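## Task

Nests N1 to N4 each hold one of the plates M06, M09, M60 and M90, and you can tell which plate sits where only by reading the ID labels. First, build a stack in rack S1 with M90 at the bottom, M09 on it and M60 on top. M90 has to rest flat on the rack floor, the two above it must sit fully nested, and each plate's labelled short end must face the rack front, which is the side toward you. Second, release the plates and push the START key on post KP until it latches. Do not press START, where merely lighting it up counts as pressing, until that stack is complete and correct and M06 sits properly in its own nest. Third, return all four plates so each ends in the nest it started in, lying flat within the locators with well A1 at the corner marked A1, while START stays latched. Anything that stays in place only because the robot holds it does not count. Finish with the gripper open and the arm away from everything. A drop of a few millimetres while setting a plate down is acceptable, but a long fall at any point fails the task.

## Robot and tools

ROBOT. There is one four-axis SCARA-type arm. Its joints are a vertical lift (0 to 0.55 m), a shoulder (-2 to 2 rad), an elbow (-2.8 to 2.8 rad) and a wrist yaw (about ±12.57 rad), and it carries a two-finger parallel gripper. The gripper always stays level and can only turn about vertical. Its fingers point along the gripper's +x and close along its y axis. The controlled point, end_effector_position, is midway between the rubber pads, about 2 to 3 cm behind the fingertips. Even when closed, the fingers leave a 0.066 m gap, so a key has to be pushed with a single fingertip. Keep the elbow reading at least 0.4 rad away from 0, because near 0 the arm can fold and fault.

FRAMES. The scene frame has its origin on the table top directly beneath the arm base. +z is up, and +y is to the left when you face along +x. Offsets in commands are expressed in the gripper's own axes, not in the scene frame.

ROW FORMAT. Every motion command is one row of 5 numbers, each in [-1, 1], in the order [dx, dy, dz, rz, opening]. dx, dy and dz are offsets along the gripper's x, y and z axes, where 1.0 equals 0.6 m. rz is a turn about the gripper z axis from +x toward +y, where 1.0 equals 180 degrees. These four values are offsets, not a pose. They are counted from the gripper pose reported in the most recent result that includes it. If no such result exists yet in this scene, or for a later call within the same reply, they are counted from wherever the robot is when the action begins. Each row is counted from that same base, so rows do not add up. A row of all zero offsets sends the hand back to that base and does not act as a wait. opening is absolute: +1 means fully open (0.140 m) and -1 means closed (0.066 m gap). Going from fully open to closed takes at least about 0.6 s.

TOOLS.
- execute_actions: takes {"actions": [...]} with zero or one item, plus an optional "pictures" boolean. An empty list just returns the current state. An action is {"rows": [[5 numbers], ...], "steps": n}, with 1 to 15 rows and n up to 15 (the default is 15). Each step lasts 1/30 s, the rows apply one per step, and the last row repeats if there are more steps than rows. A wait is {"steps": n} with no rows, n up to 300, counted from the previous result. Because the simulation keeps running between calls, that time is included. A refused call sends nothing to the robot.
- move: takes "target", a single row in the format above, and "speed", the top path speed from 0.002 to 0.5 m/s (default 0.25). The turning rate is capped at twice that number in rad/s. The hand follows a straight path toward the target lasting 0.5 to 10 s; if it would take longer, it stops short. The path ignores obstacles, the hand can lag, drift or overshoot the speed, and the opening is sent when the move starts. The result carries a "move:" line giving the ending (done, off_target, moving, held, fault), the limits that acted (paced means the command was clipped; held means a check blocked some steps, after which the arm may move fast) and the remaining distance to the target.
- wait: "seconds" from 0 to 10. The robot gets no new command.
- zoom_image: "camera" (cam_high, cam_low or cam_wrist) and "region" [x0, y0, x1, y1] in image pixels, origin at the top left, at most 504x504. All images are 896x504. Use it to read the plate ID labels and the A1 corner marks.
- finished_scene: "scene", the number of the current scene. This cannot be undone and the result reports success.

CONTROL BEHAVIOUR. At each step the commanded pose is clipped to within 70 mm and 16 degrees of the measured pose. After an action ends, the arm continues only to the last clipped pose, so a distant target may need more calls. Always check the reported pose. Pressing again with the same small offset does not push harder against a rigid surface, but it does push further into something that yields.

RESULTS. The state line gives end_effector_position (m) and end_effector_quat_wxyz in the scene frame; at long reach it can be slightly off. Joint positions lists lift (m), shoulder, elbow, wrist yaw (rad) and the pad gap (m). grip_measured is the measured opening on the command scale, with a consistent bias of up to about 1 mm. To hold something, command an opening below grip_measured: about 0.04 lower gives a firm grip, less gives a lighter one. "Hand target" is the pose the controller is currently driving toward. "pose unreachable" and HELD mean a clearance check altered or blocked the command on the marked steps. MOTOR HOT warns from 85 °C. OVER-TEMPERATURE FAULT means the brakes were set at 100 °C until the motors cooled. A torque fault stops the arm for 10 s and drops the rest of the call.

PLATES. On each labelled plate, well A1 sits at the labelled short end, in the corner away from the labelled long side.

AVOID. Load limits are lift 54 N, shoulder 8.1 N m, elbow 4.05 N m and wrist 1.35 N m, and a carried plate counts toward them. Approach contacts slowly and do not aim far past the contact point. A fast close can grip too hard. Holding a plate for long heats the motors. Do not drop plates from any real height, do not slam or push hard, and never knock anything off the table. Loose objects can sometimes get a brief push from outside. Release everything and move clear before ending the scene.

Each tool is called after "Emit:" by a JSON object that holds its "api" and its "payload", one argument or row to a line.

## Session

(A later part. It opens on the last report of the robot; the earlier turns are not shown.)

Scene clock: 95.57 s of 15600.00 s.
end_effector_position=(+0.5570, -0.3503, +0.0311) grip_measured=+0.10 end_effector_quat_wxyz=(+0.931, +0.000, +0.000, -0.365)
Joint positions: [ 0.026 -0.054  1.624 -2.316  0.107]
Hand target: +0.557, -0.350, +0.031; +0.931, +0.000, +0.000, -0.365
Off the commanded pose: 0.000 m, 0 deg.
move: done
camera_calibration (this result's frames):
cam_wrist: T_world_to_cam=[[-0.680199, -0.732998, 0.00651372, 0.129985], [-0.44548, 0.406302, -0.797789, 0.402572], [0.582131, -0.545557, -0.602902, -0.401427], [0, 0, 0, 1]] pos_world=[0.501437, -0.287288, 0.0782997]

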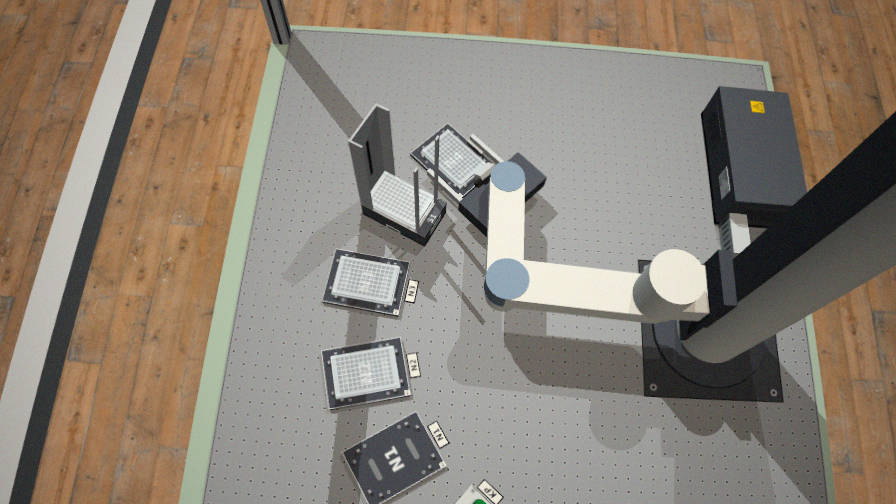

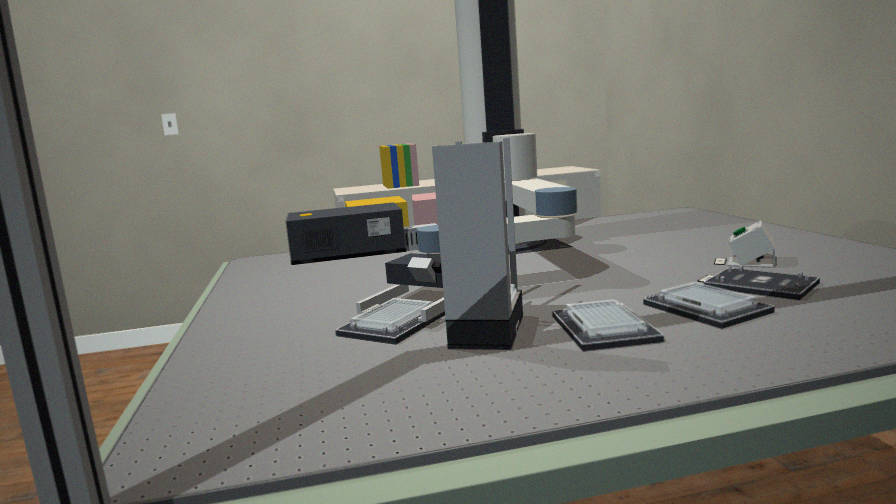

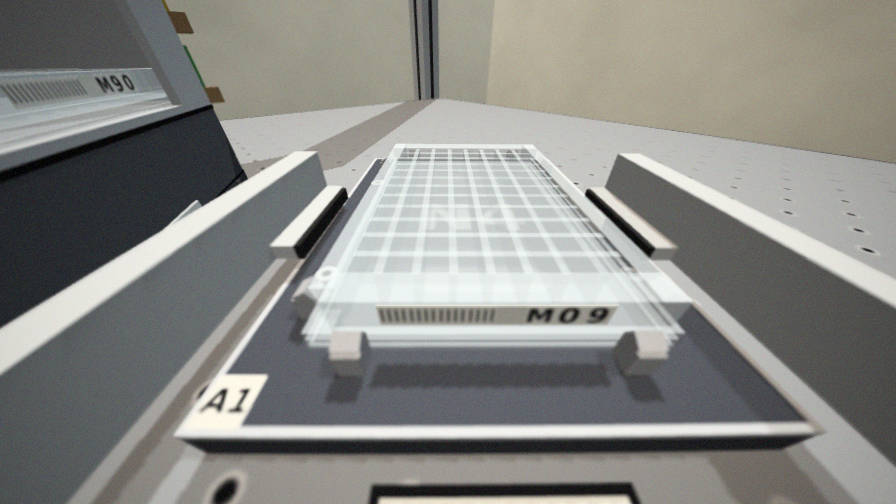

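Emit:
{"api": "move", "payload": {
  "target": [-0.0005,-0.0033,0,0,0.1],
  "speed": 0.02
}}

Emit:
{"api": "move", "payload": {
  "target": [0,0,0,0,-0.6]
}}

Emit:
{"api": "move", "payload": {
  "target": [0,0,0.5,0,-0.6],
  "speed": 0.2
}}

Emit:
{"api": "move", "payload": {
  "target": [-0.0167,0.2795,0,0.095,-0.6],
  "speed": 0.2
}}

Scene clock: 100.83 s of 15600.00 s.
end_effector_position=(+0.5555, -0.3515, +0.0311) grip_measured=+0.10 end_effector_quat_wxyz=(+0.931, +0.000, +0.000, -0.365)
Joint positions: [ 0.026 -0.059  1.622 -2.31   0.107]
Hand target: +0.555, -0.352, +0.031; +0.931, +0.000, +0.000, -0.365
Off the commanded pose: 0.000 m, 0 deg.
After step 90, 1.57 s passed at rest.
move: done
camera_calibration (this result's frames):
cam_wrist: T_world_to_cam=[[-0.680194, -0.733003, 0.00651372, 0.128068], [-0.445482, 0.406299, -0.797789, 0.402395], [0.582135, -0.545553, -0.602902, -0.401211], [0, 0, 0, 1]] pos_world=[0.49993, -0.2885, 0.0783008]

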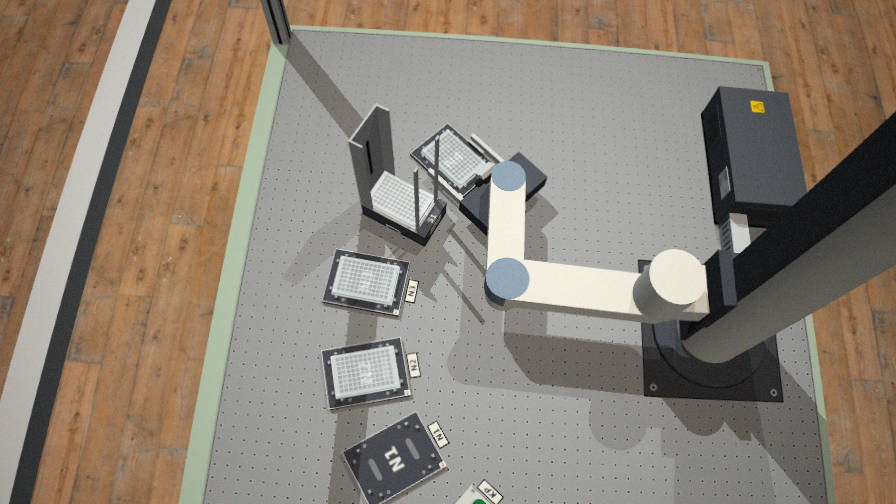

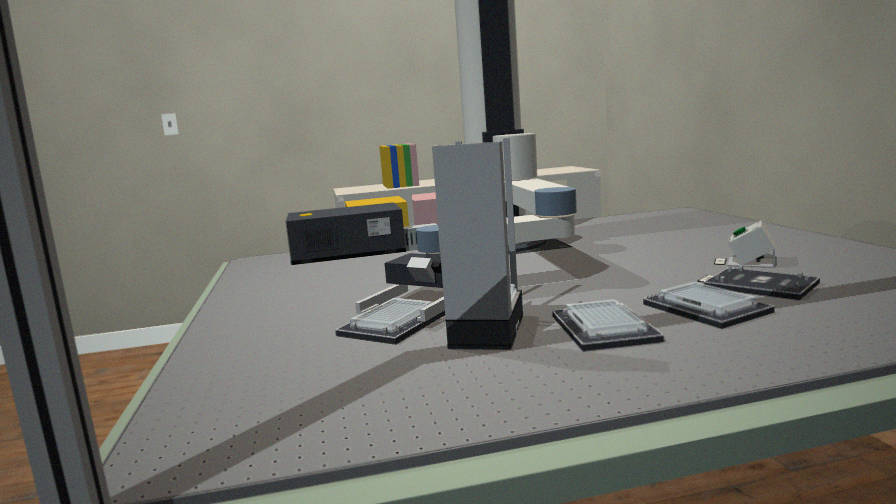

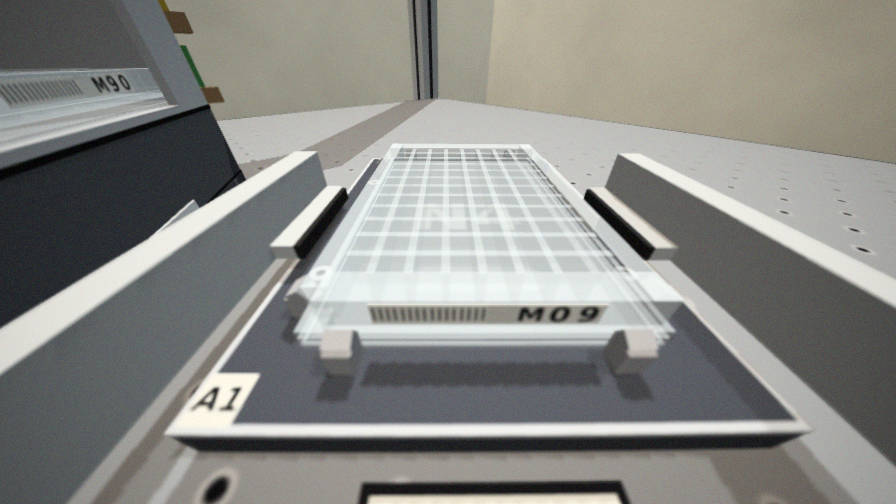

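Scene clock: 101.33 s of 15600.00 s.
end_effector_position=(+0.5555, -0.3515, +0.0311) grip_measured=-0.49 end_effector_quat_wxyz=(+0.931, +0.000, +0.000, -0.365)
Joint positions: [ 0.026 -0.059  1.622 -2.31   0.085]
Hand target: +0.555, -0.351, +0.031; +0.931, +0.000, +0.000, -0.365
Off the commanded pose: 0.000 m, 0 deg.
move: done
camera_calibration (this result's frames):
cam_wrist: T_world_to_cam=[[-0.680179, -0.733017, 0.00651372, 0.128059], [-0.445491, 0.406289, -0.797789, 0.402396], [0.582146, -0.545541, -0.602902, -0.401213], [0, 0, 0, 1]] pos_world=[0.499932, -0.288498, 0.0783008]

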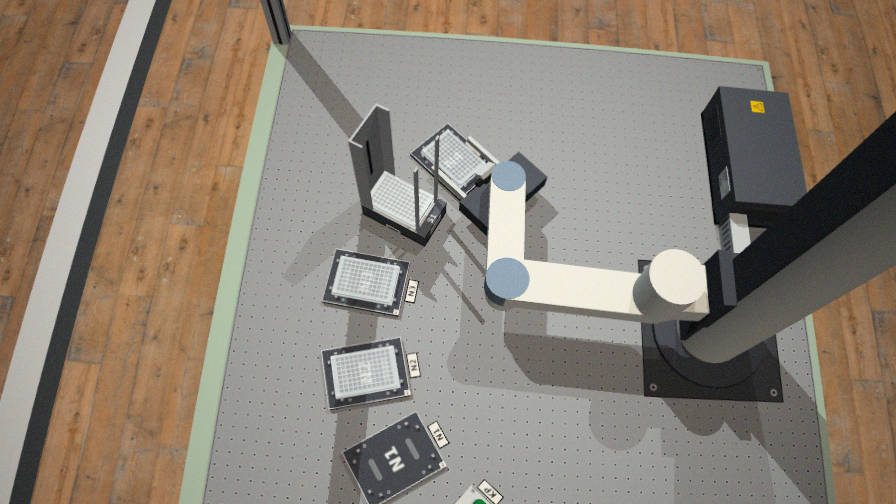

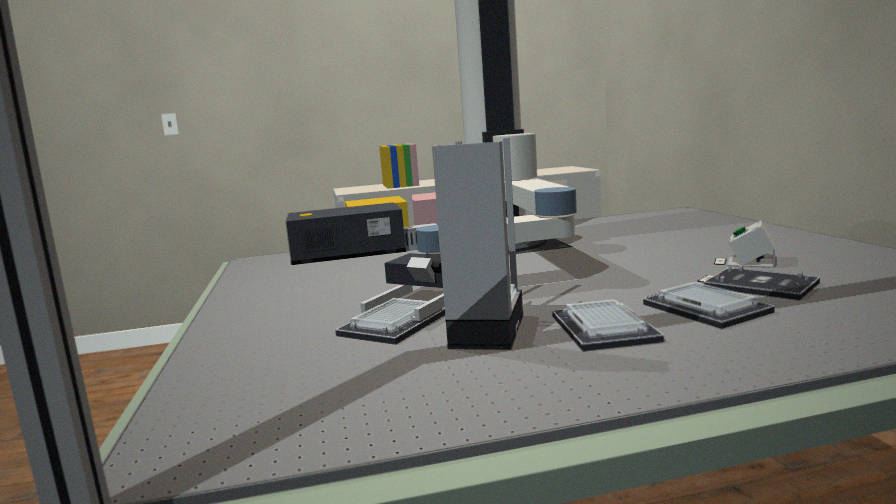

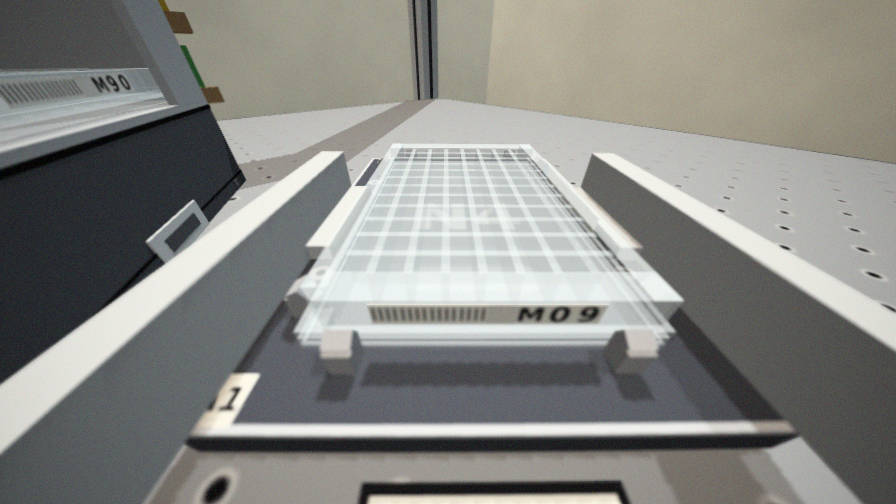

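Scene clock: 103.23 s of 15600.00 s.
end_effector_position=(+0.5555, -0.3515, +0.3311) grip_measured=-0.49 end_effector_quat_wxyz=(+0.931, +0.000, +0.000, -0.365)
Joint positions: [ 0.326 -0.059  1.622 -2.31   0.085]
Hand target: +0.555, -0.351, +0.331; +0.931, +0.000, +0.000, -0.365
Off the commanded pose: 0.000 m, 0 deg.
move: done
camera_calibration (this result's frames):
cam_wrist: T_world_to_cam=[[-0.680158, -0.733037, 0.00651372, 0.126092], [-0.445503, 0.406276, -0.797789, 0.641778], [0.582162, -0.545524, -0.602902, -0.22032], [0, 0, 0, 1]] pos_world=[0.499938, -0.288499, 0.37835]

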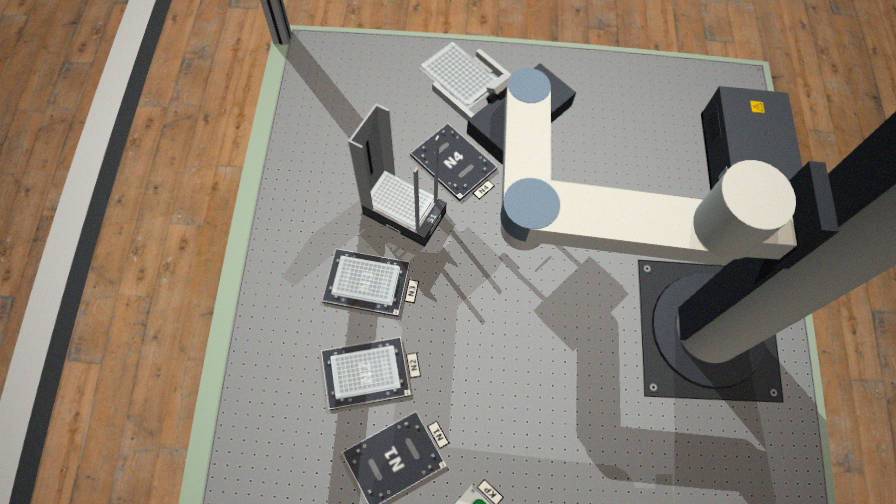

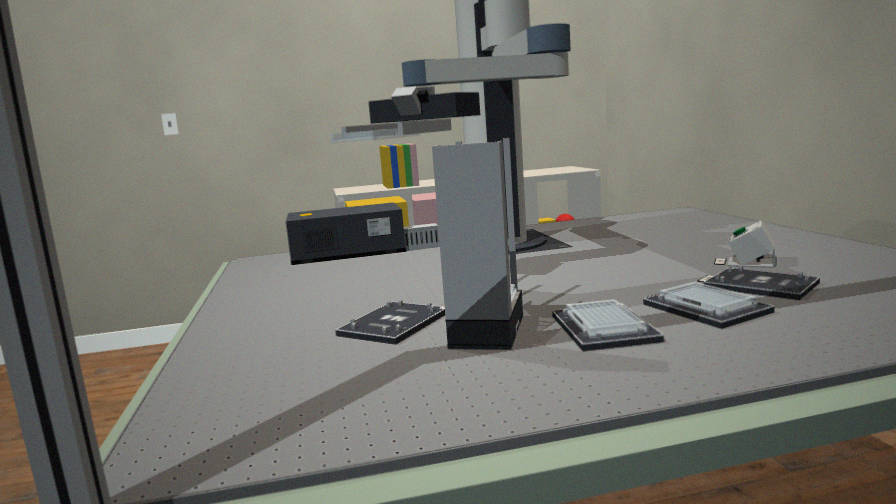

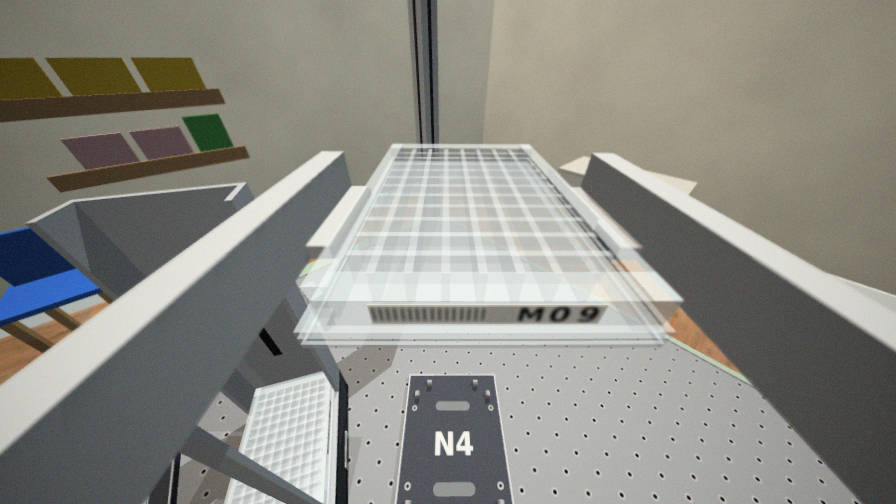

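Scene clock: 104.40 s of 15600.00 s.
end_effector_position=(+0.6621, -0.2214, +0.3311) grip_measured=-0.49 end_effector_quat_wxyz=(+0.975, +0.000, +0.000, -0.222)
Joint positions: [ 0.326  0.225  1.721 -2.394  0.085]
Hand target: +0.662, -0.222, +0.331; +0.975, +0.000, +0.000, -0.222
Off the commanded pose: 0.000 m, 0 deg.
move: done
camera_calibration (this result's frames):
cam_wrist: T_world_to_cam=[[-0.434068, -0.900856, 0.00651372, 0.0938609], [-0.545407, 0.25703, -0.797789, 0.669556], [0.717019, -0.349847, -0.602902, -0.257426], [0, 0, 0, 1]] pos_world=[0.590502, -0.177601, 0.37835]

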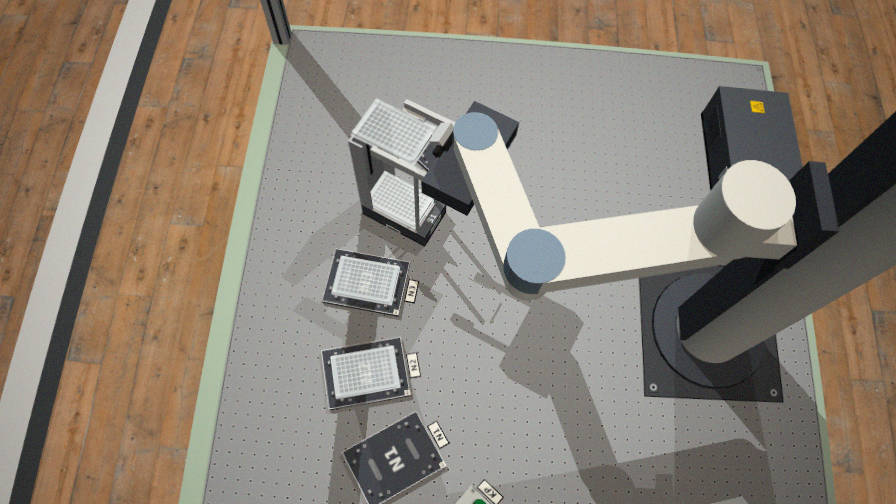

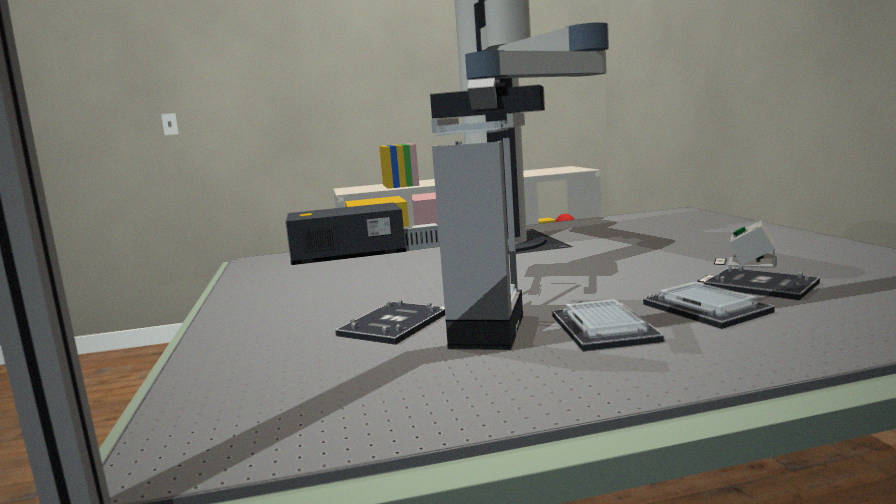

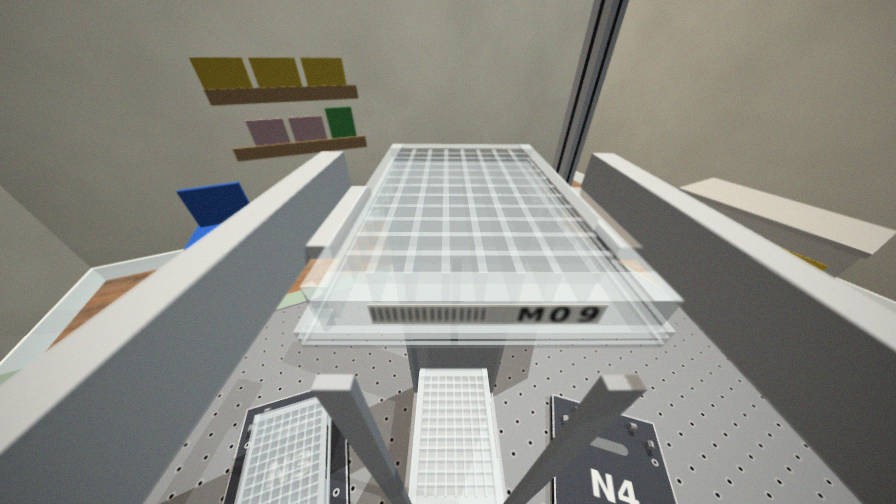

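Emit:
{"api": "move", "payload": {
  "target": [0.001,-0.0007,-0.027,0,-0.6],
  "speed": 0.01
}}

Scene clock: 108.83 s of 15600.00 s.
end_effector_position=(+0.6625, -0.2220, +0.3149) grip_measured=-0.49 end_effector_quat_wxyz=(+0.975, +0.000, +0.000, -0.222)
Joint positions: [ 0.31   0.223  1.725 -2.395  0.085]
Hand target: +0.662, -0.222, +0.315; +0.975, +0.000, +0.000, -0.222
Off the commanded pose: 0.000 m, 0 deg.
move: done
camera_calibration (this result's frames):
cam_wrist: T_world_to_cam=[[-0.433821, -0.900976, 0.00651372, 0.0934443], [-0.545477, 0.25688, -0.797789, 0.656989], [0.717115, -0.349651, -0.602902, -0.26768], [0, 0, 0, 1]] pos_world=[0.590868, -0.178171, 0.362145]

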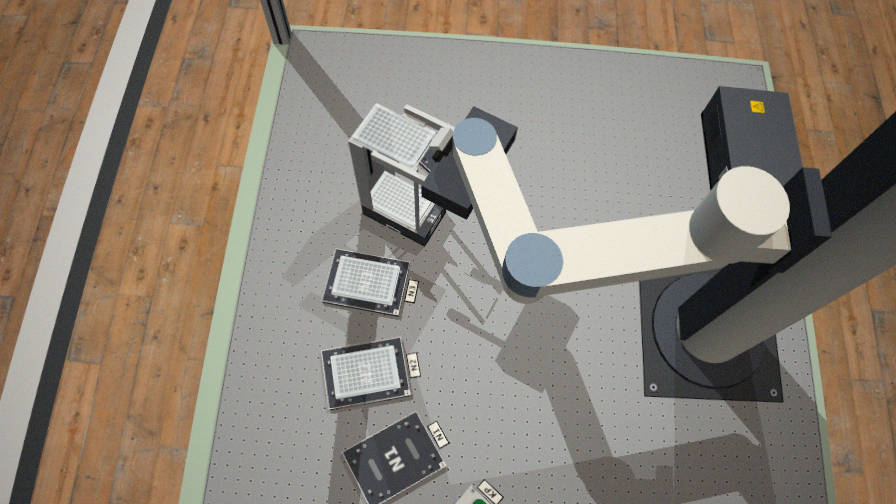

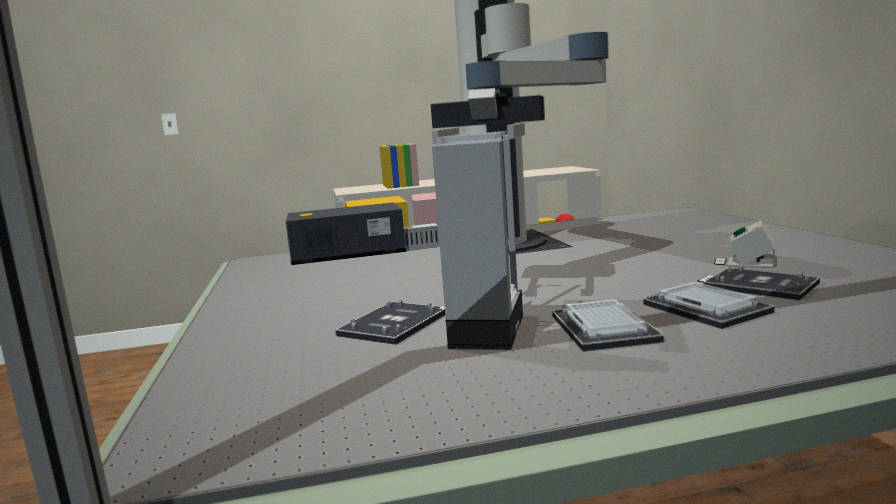

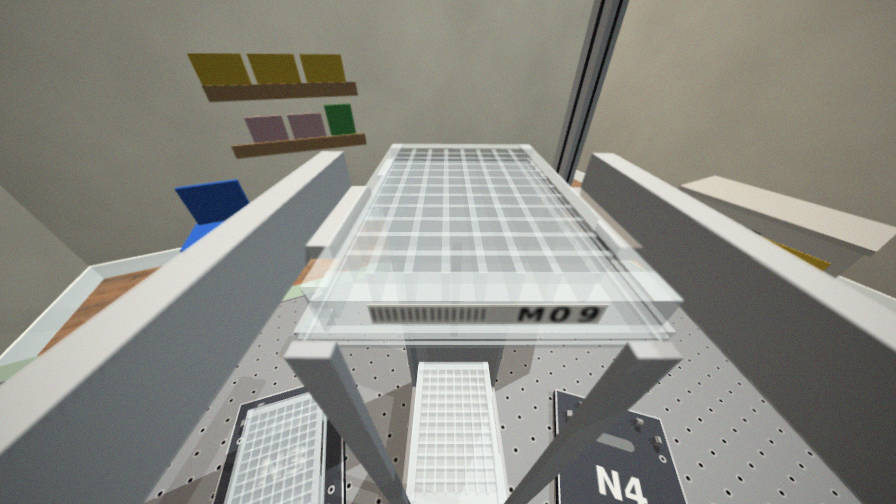

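In cleanly.

Emit:
{"api": "move", "payload": {
  "target": [0,0,-0.02,0,-0.6],
  "speed": 0.015
}}

Emit:
{"api": "move", "payload": {
  "target": [0,0,-0.355,0,-0.6],
  "speed": 0.1
}}

Emit:
{"api": "move", "payload": {
  "target": [0,0,-0.0125,0,-0.6],
  "speed": 0.008
}}

Scene clock: 114.53 s of 15600.00 s.
end_effector_position=(+0.6625, -0.2220, +0.3029) grip_measured=-0.49 end_effector_quat_wxyz=(+0.975, +0.000, +0.000, -0.222)
Joint positions: [ 0.298  0.223  1.725 -2.395  0.085]
Hand target: +0.663, -0.222, +0.303; +0.975, +0.000, +0.000, -0.222
Off the commanded pose: 0.000 m, 0 deg.
After step 90, 1.67 s passed at rest.
move: done
camera_calibration (this result's frames):
cam_wrist: T_world_to_cam=[[-0.433811, -0.90098, 0.00651372, 0.0935216], [-0.54548, 0.256875, -0.797789, 0.647393], [0.717119, -0.349643, -0.602902, -0.274933], [0, 0, 0, 1]] pos_world=[0.59087, -0.178166, 0.350116]

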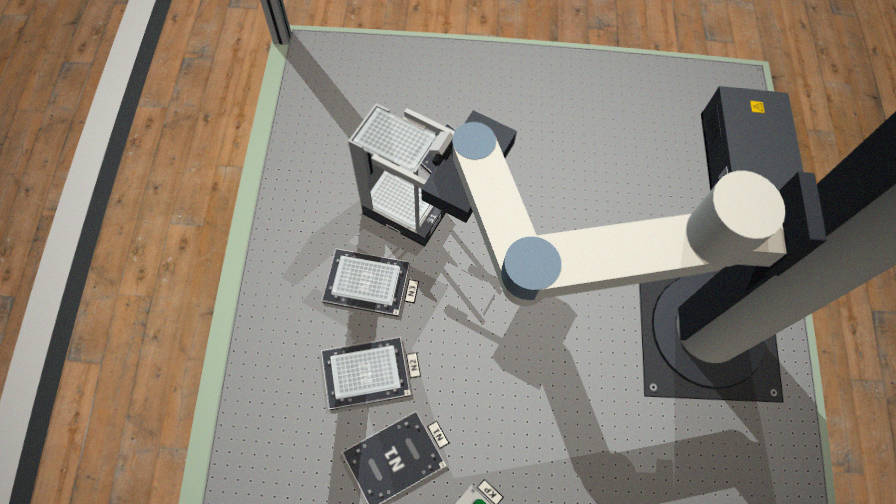

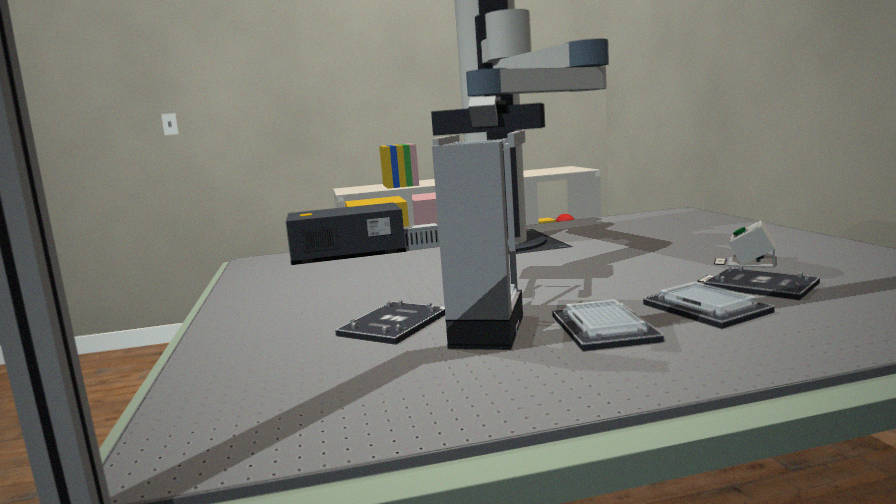

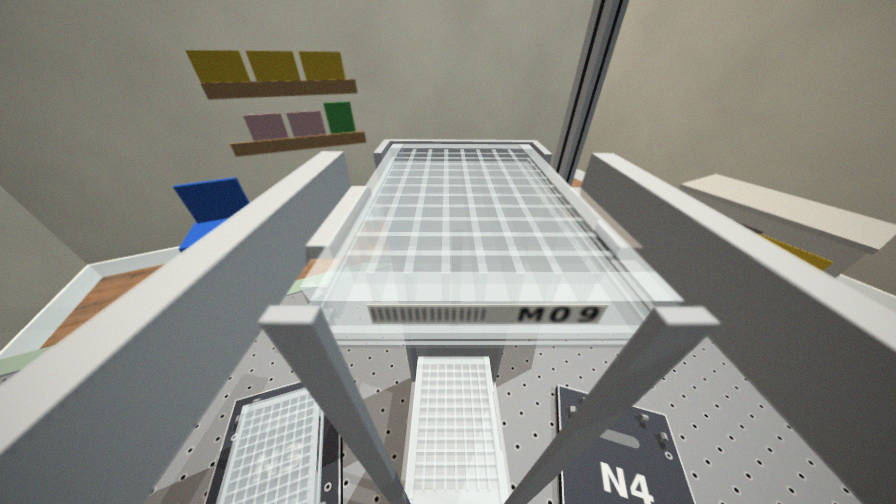

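Scene clock: 116.97 s of 15600.00 s.
end_effector_position=(+0.6625, -0.2220, +0.0898) grip_measured=-0.49 end_effector_quat_wxyz=(+0.975, +0.000, +0.000, -0.222)
Joint positions: [ 0.085  0.223  1.725 -2.395  0.085]
Hand target: +0.663, -0.222, +0.090; +0.975, +0.000, +0.000, -0.222
Off the commanded pose: 0.000 m, 0 deg.
move: done
camera_calibration (this result's frames):
cam_wrist: T_world_to_cam=[[-0.433852, -0.900961, 0.00651372, 0.0949263], [-0.545469, 0.256899, -0.797789, 0.477399], [0.717103, -0.349675, -0.602902, -0.403388], [0, 0, 0, 1]] pos_world=[0.59086, -0.178173, 0.137042]

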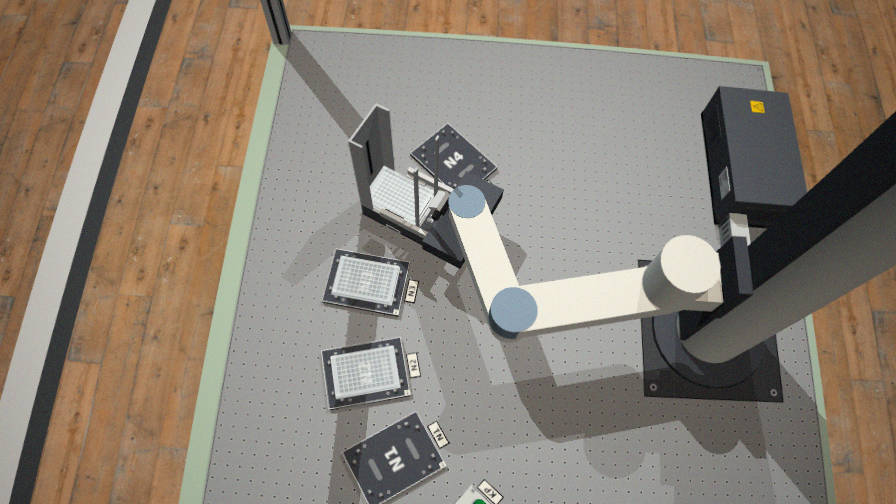

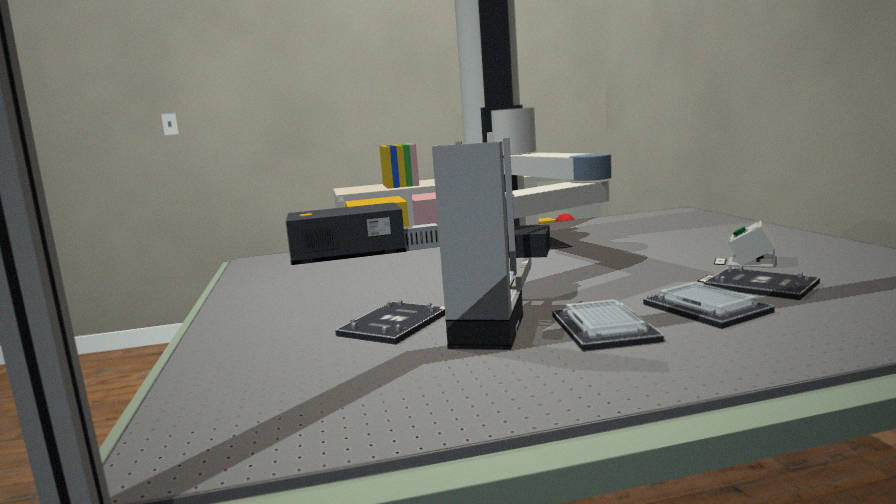

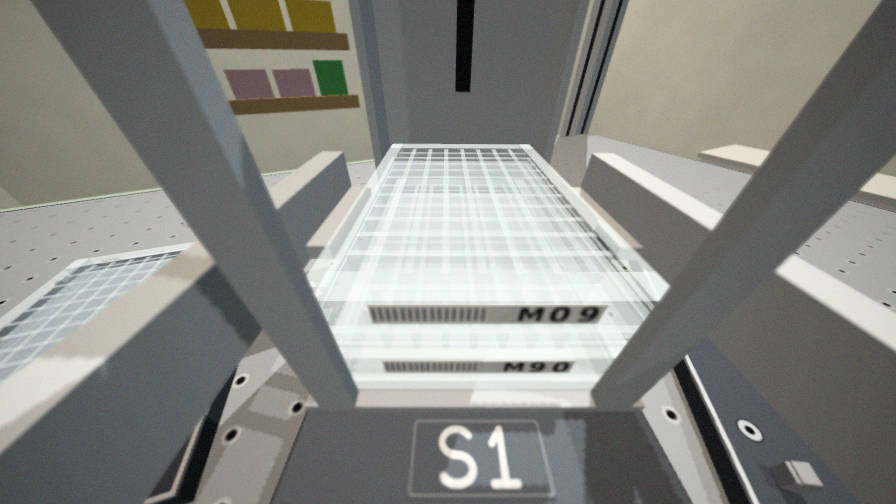

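Scene clock: 118.13 s of 15600.00 s.
end_effector_position=(+0.6625, -0.2220, +0.0823) grip_measured=-0.49 end_effector_quat_wxyz=(+0.975, +0.000, +0.000, -0.222)
Joint positions: [ 0.077  0.223  1.725 -2.395  0.085]
Hand target: +0.663, -0.222, +0.082; +0.975, +0.000, +0.000, -0.222
Off the commanded pose: 0.000 m, 0 deg.
move: done
camera_calibration (this result's frames):
cam_wrist: T_world_to_cam=[[-0.433853, -0.90096, 0.00651372, 0.0949754], [-0.545468, 0.2569, -0.797789, 0.47142], [0.717103, -0.349676, -0.602902, -0.407906], [0, 0, 0, 1]] pos_world=[0.59086, -0.178173, 0.129548]

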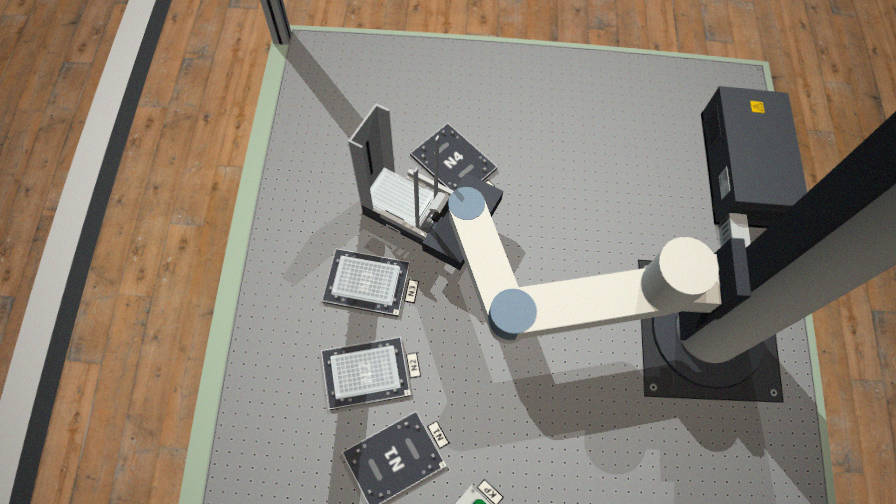

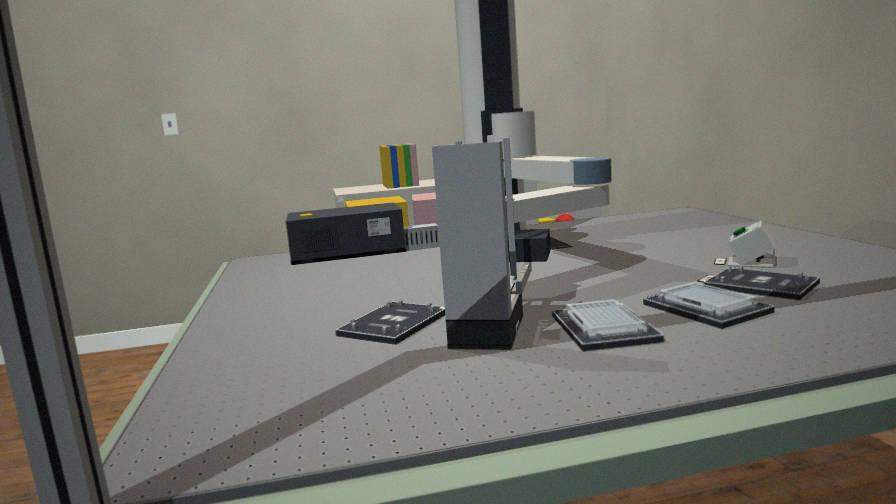

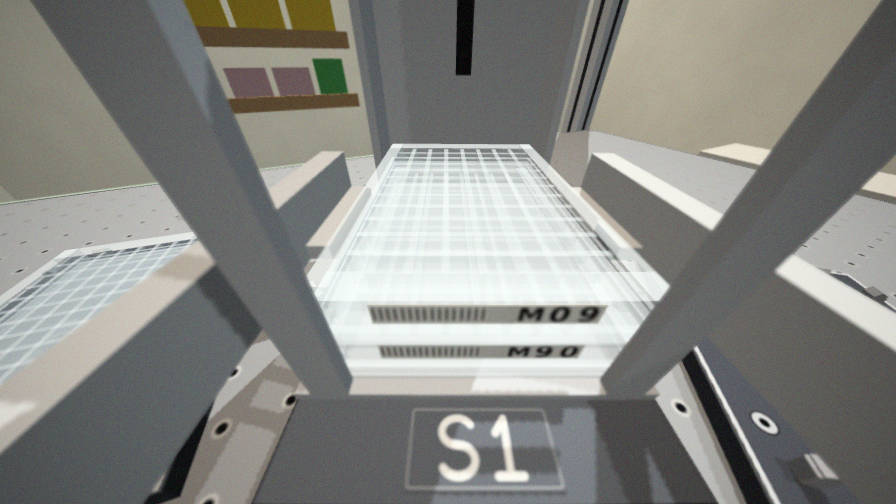

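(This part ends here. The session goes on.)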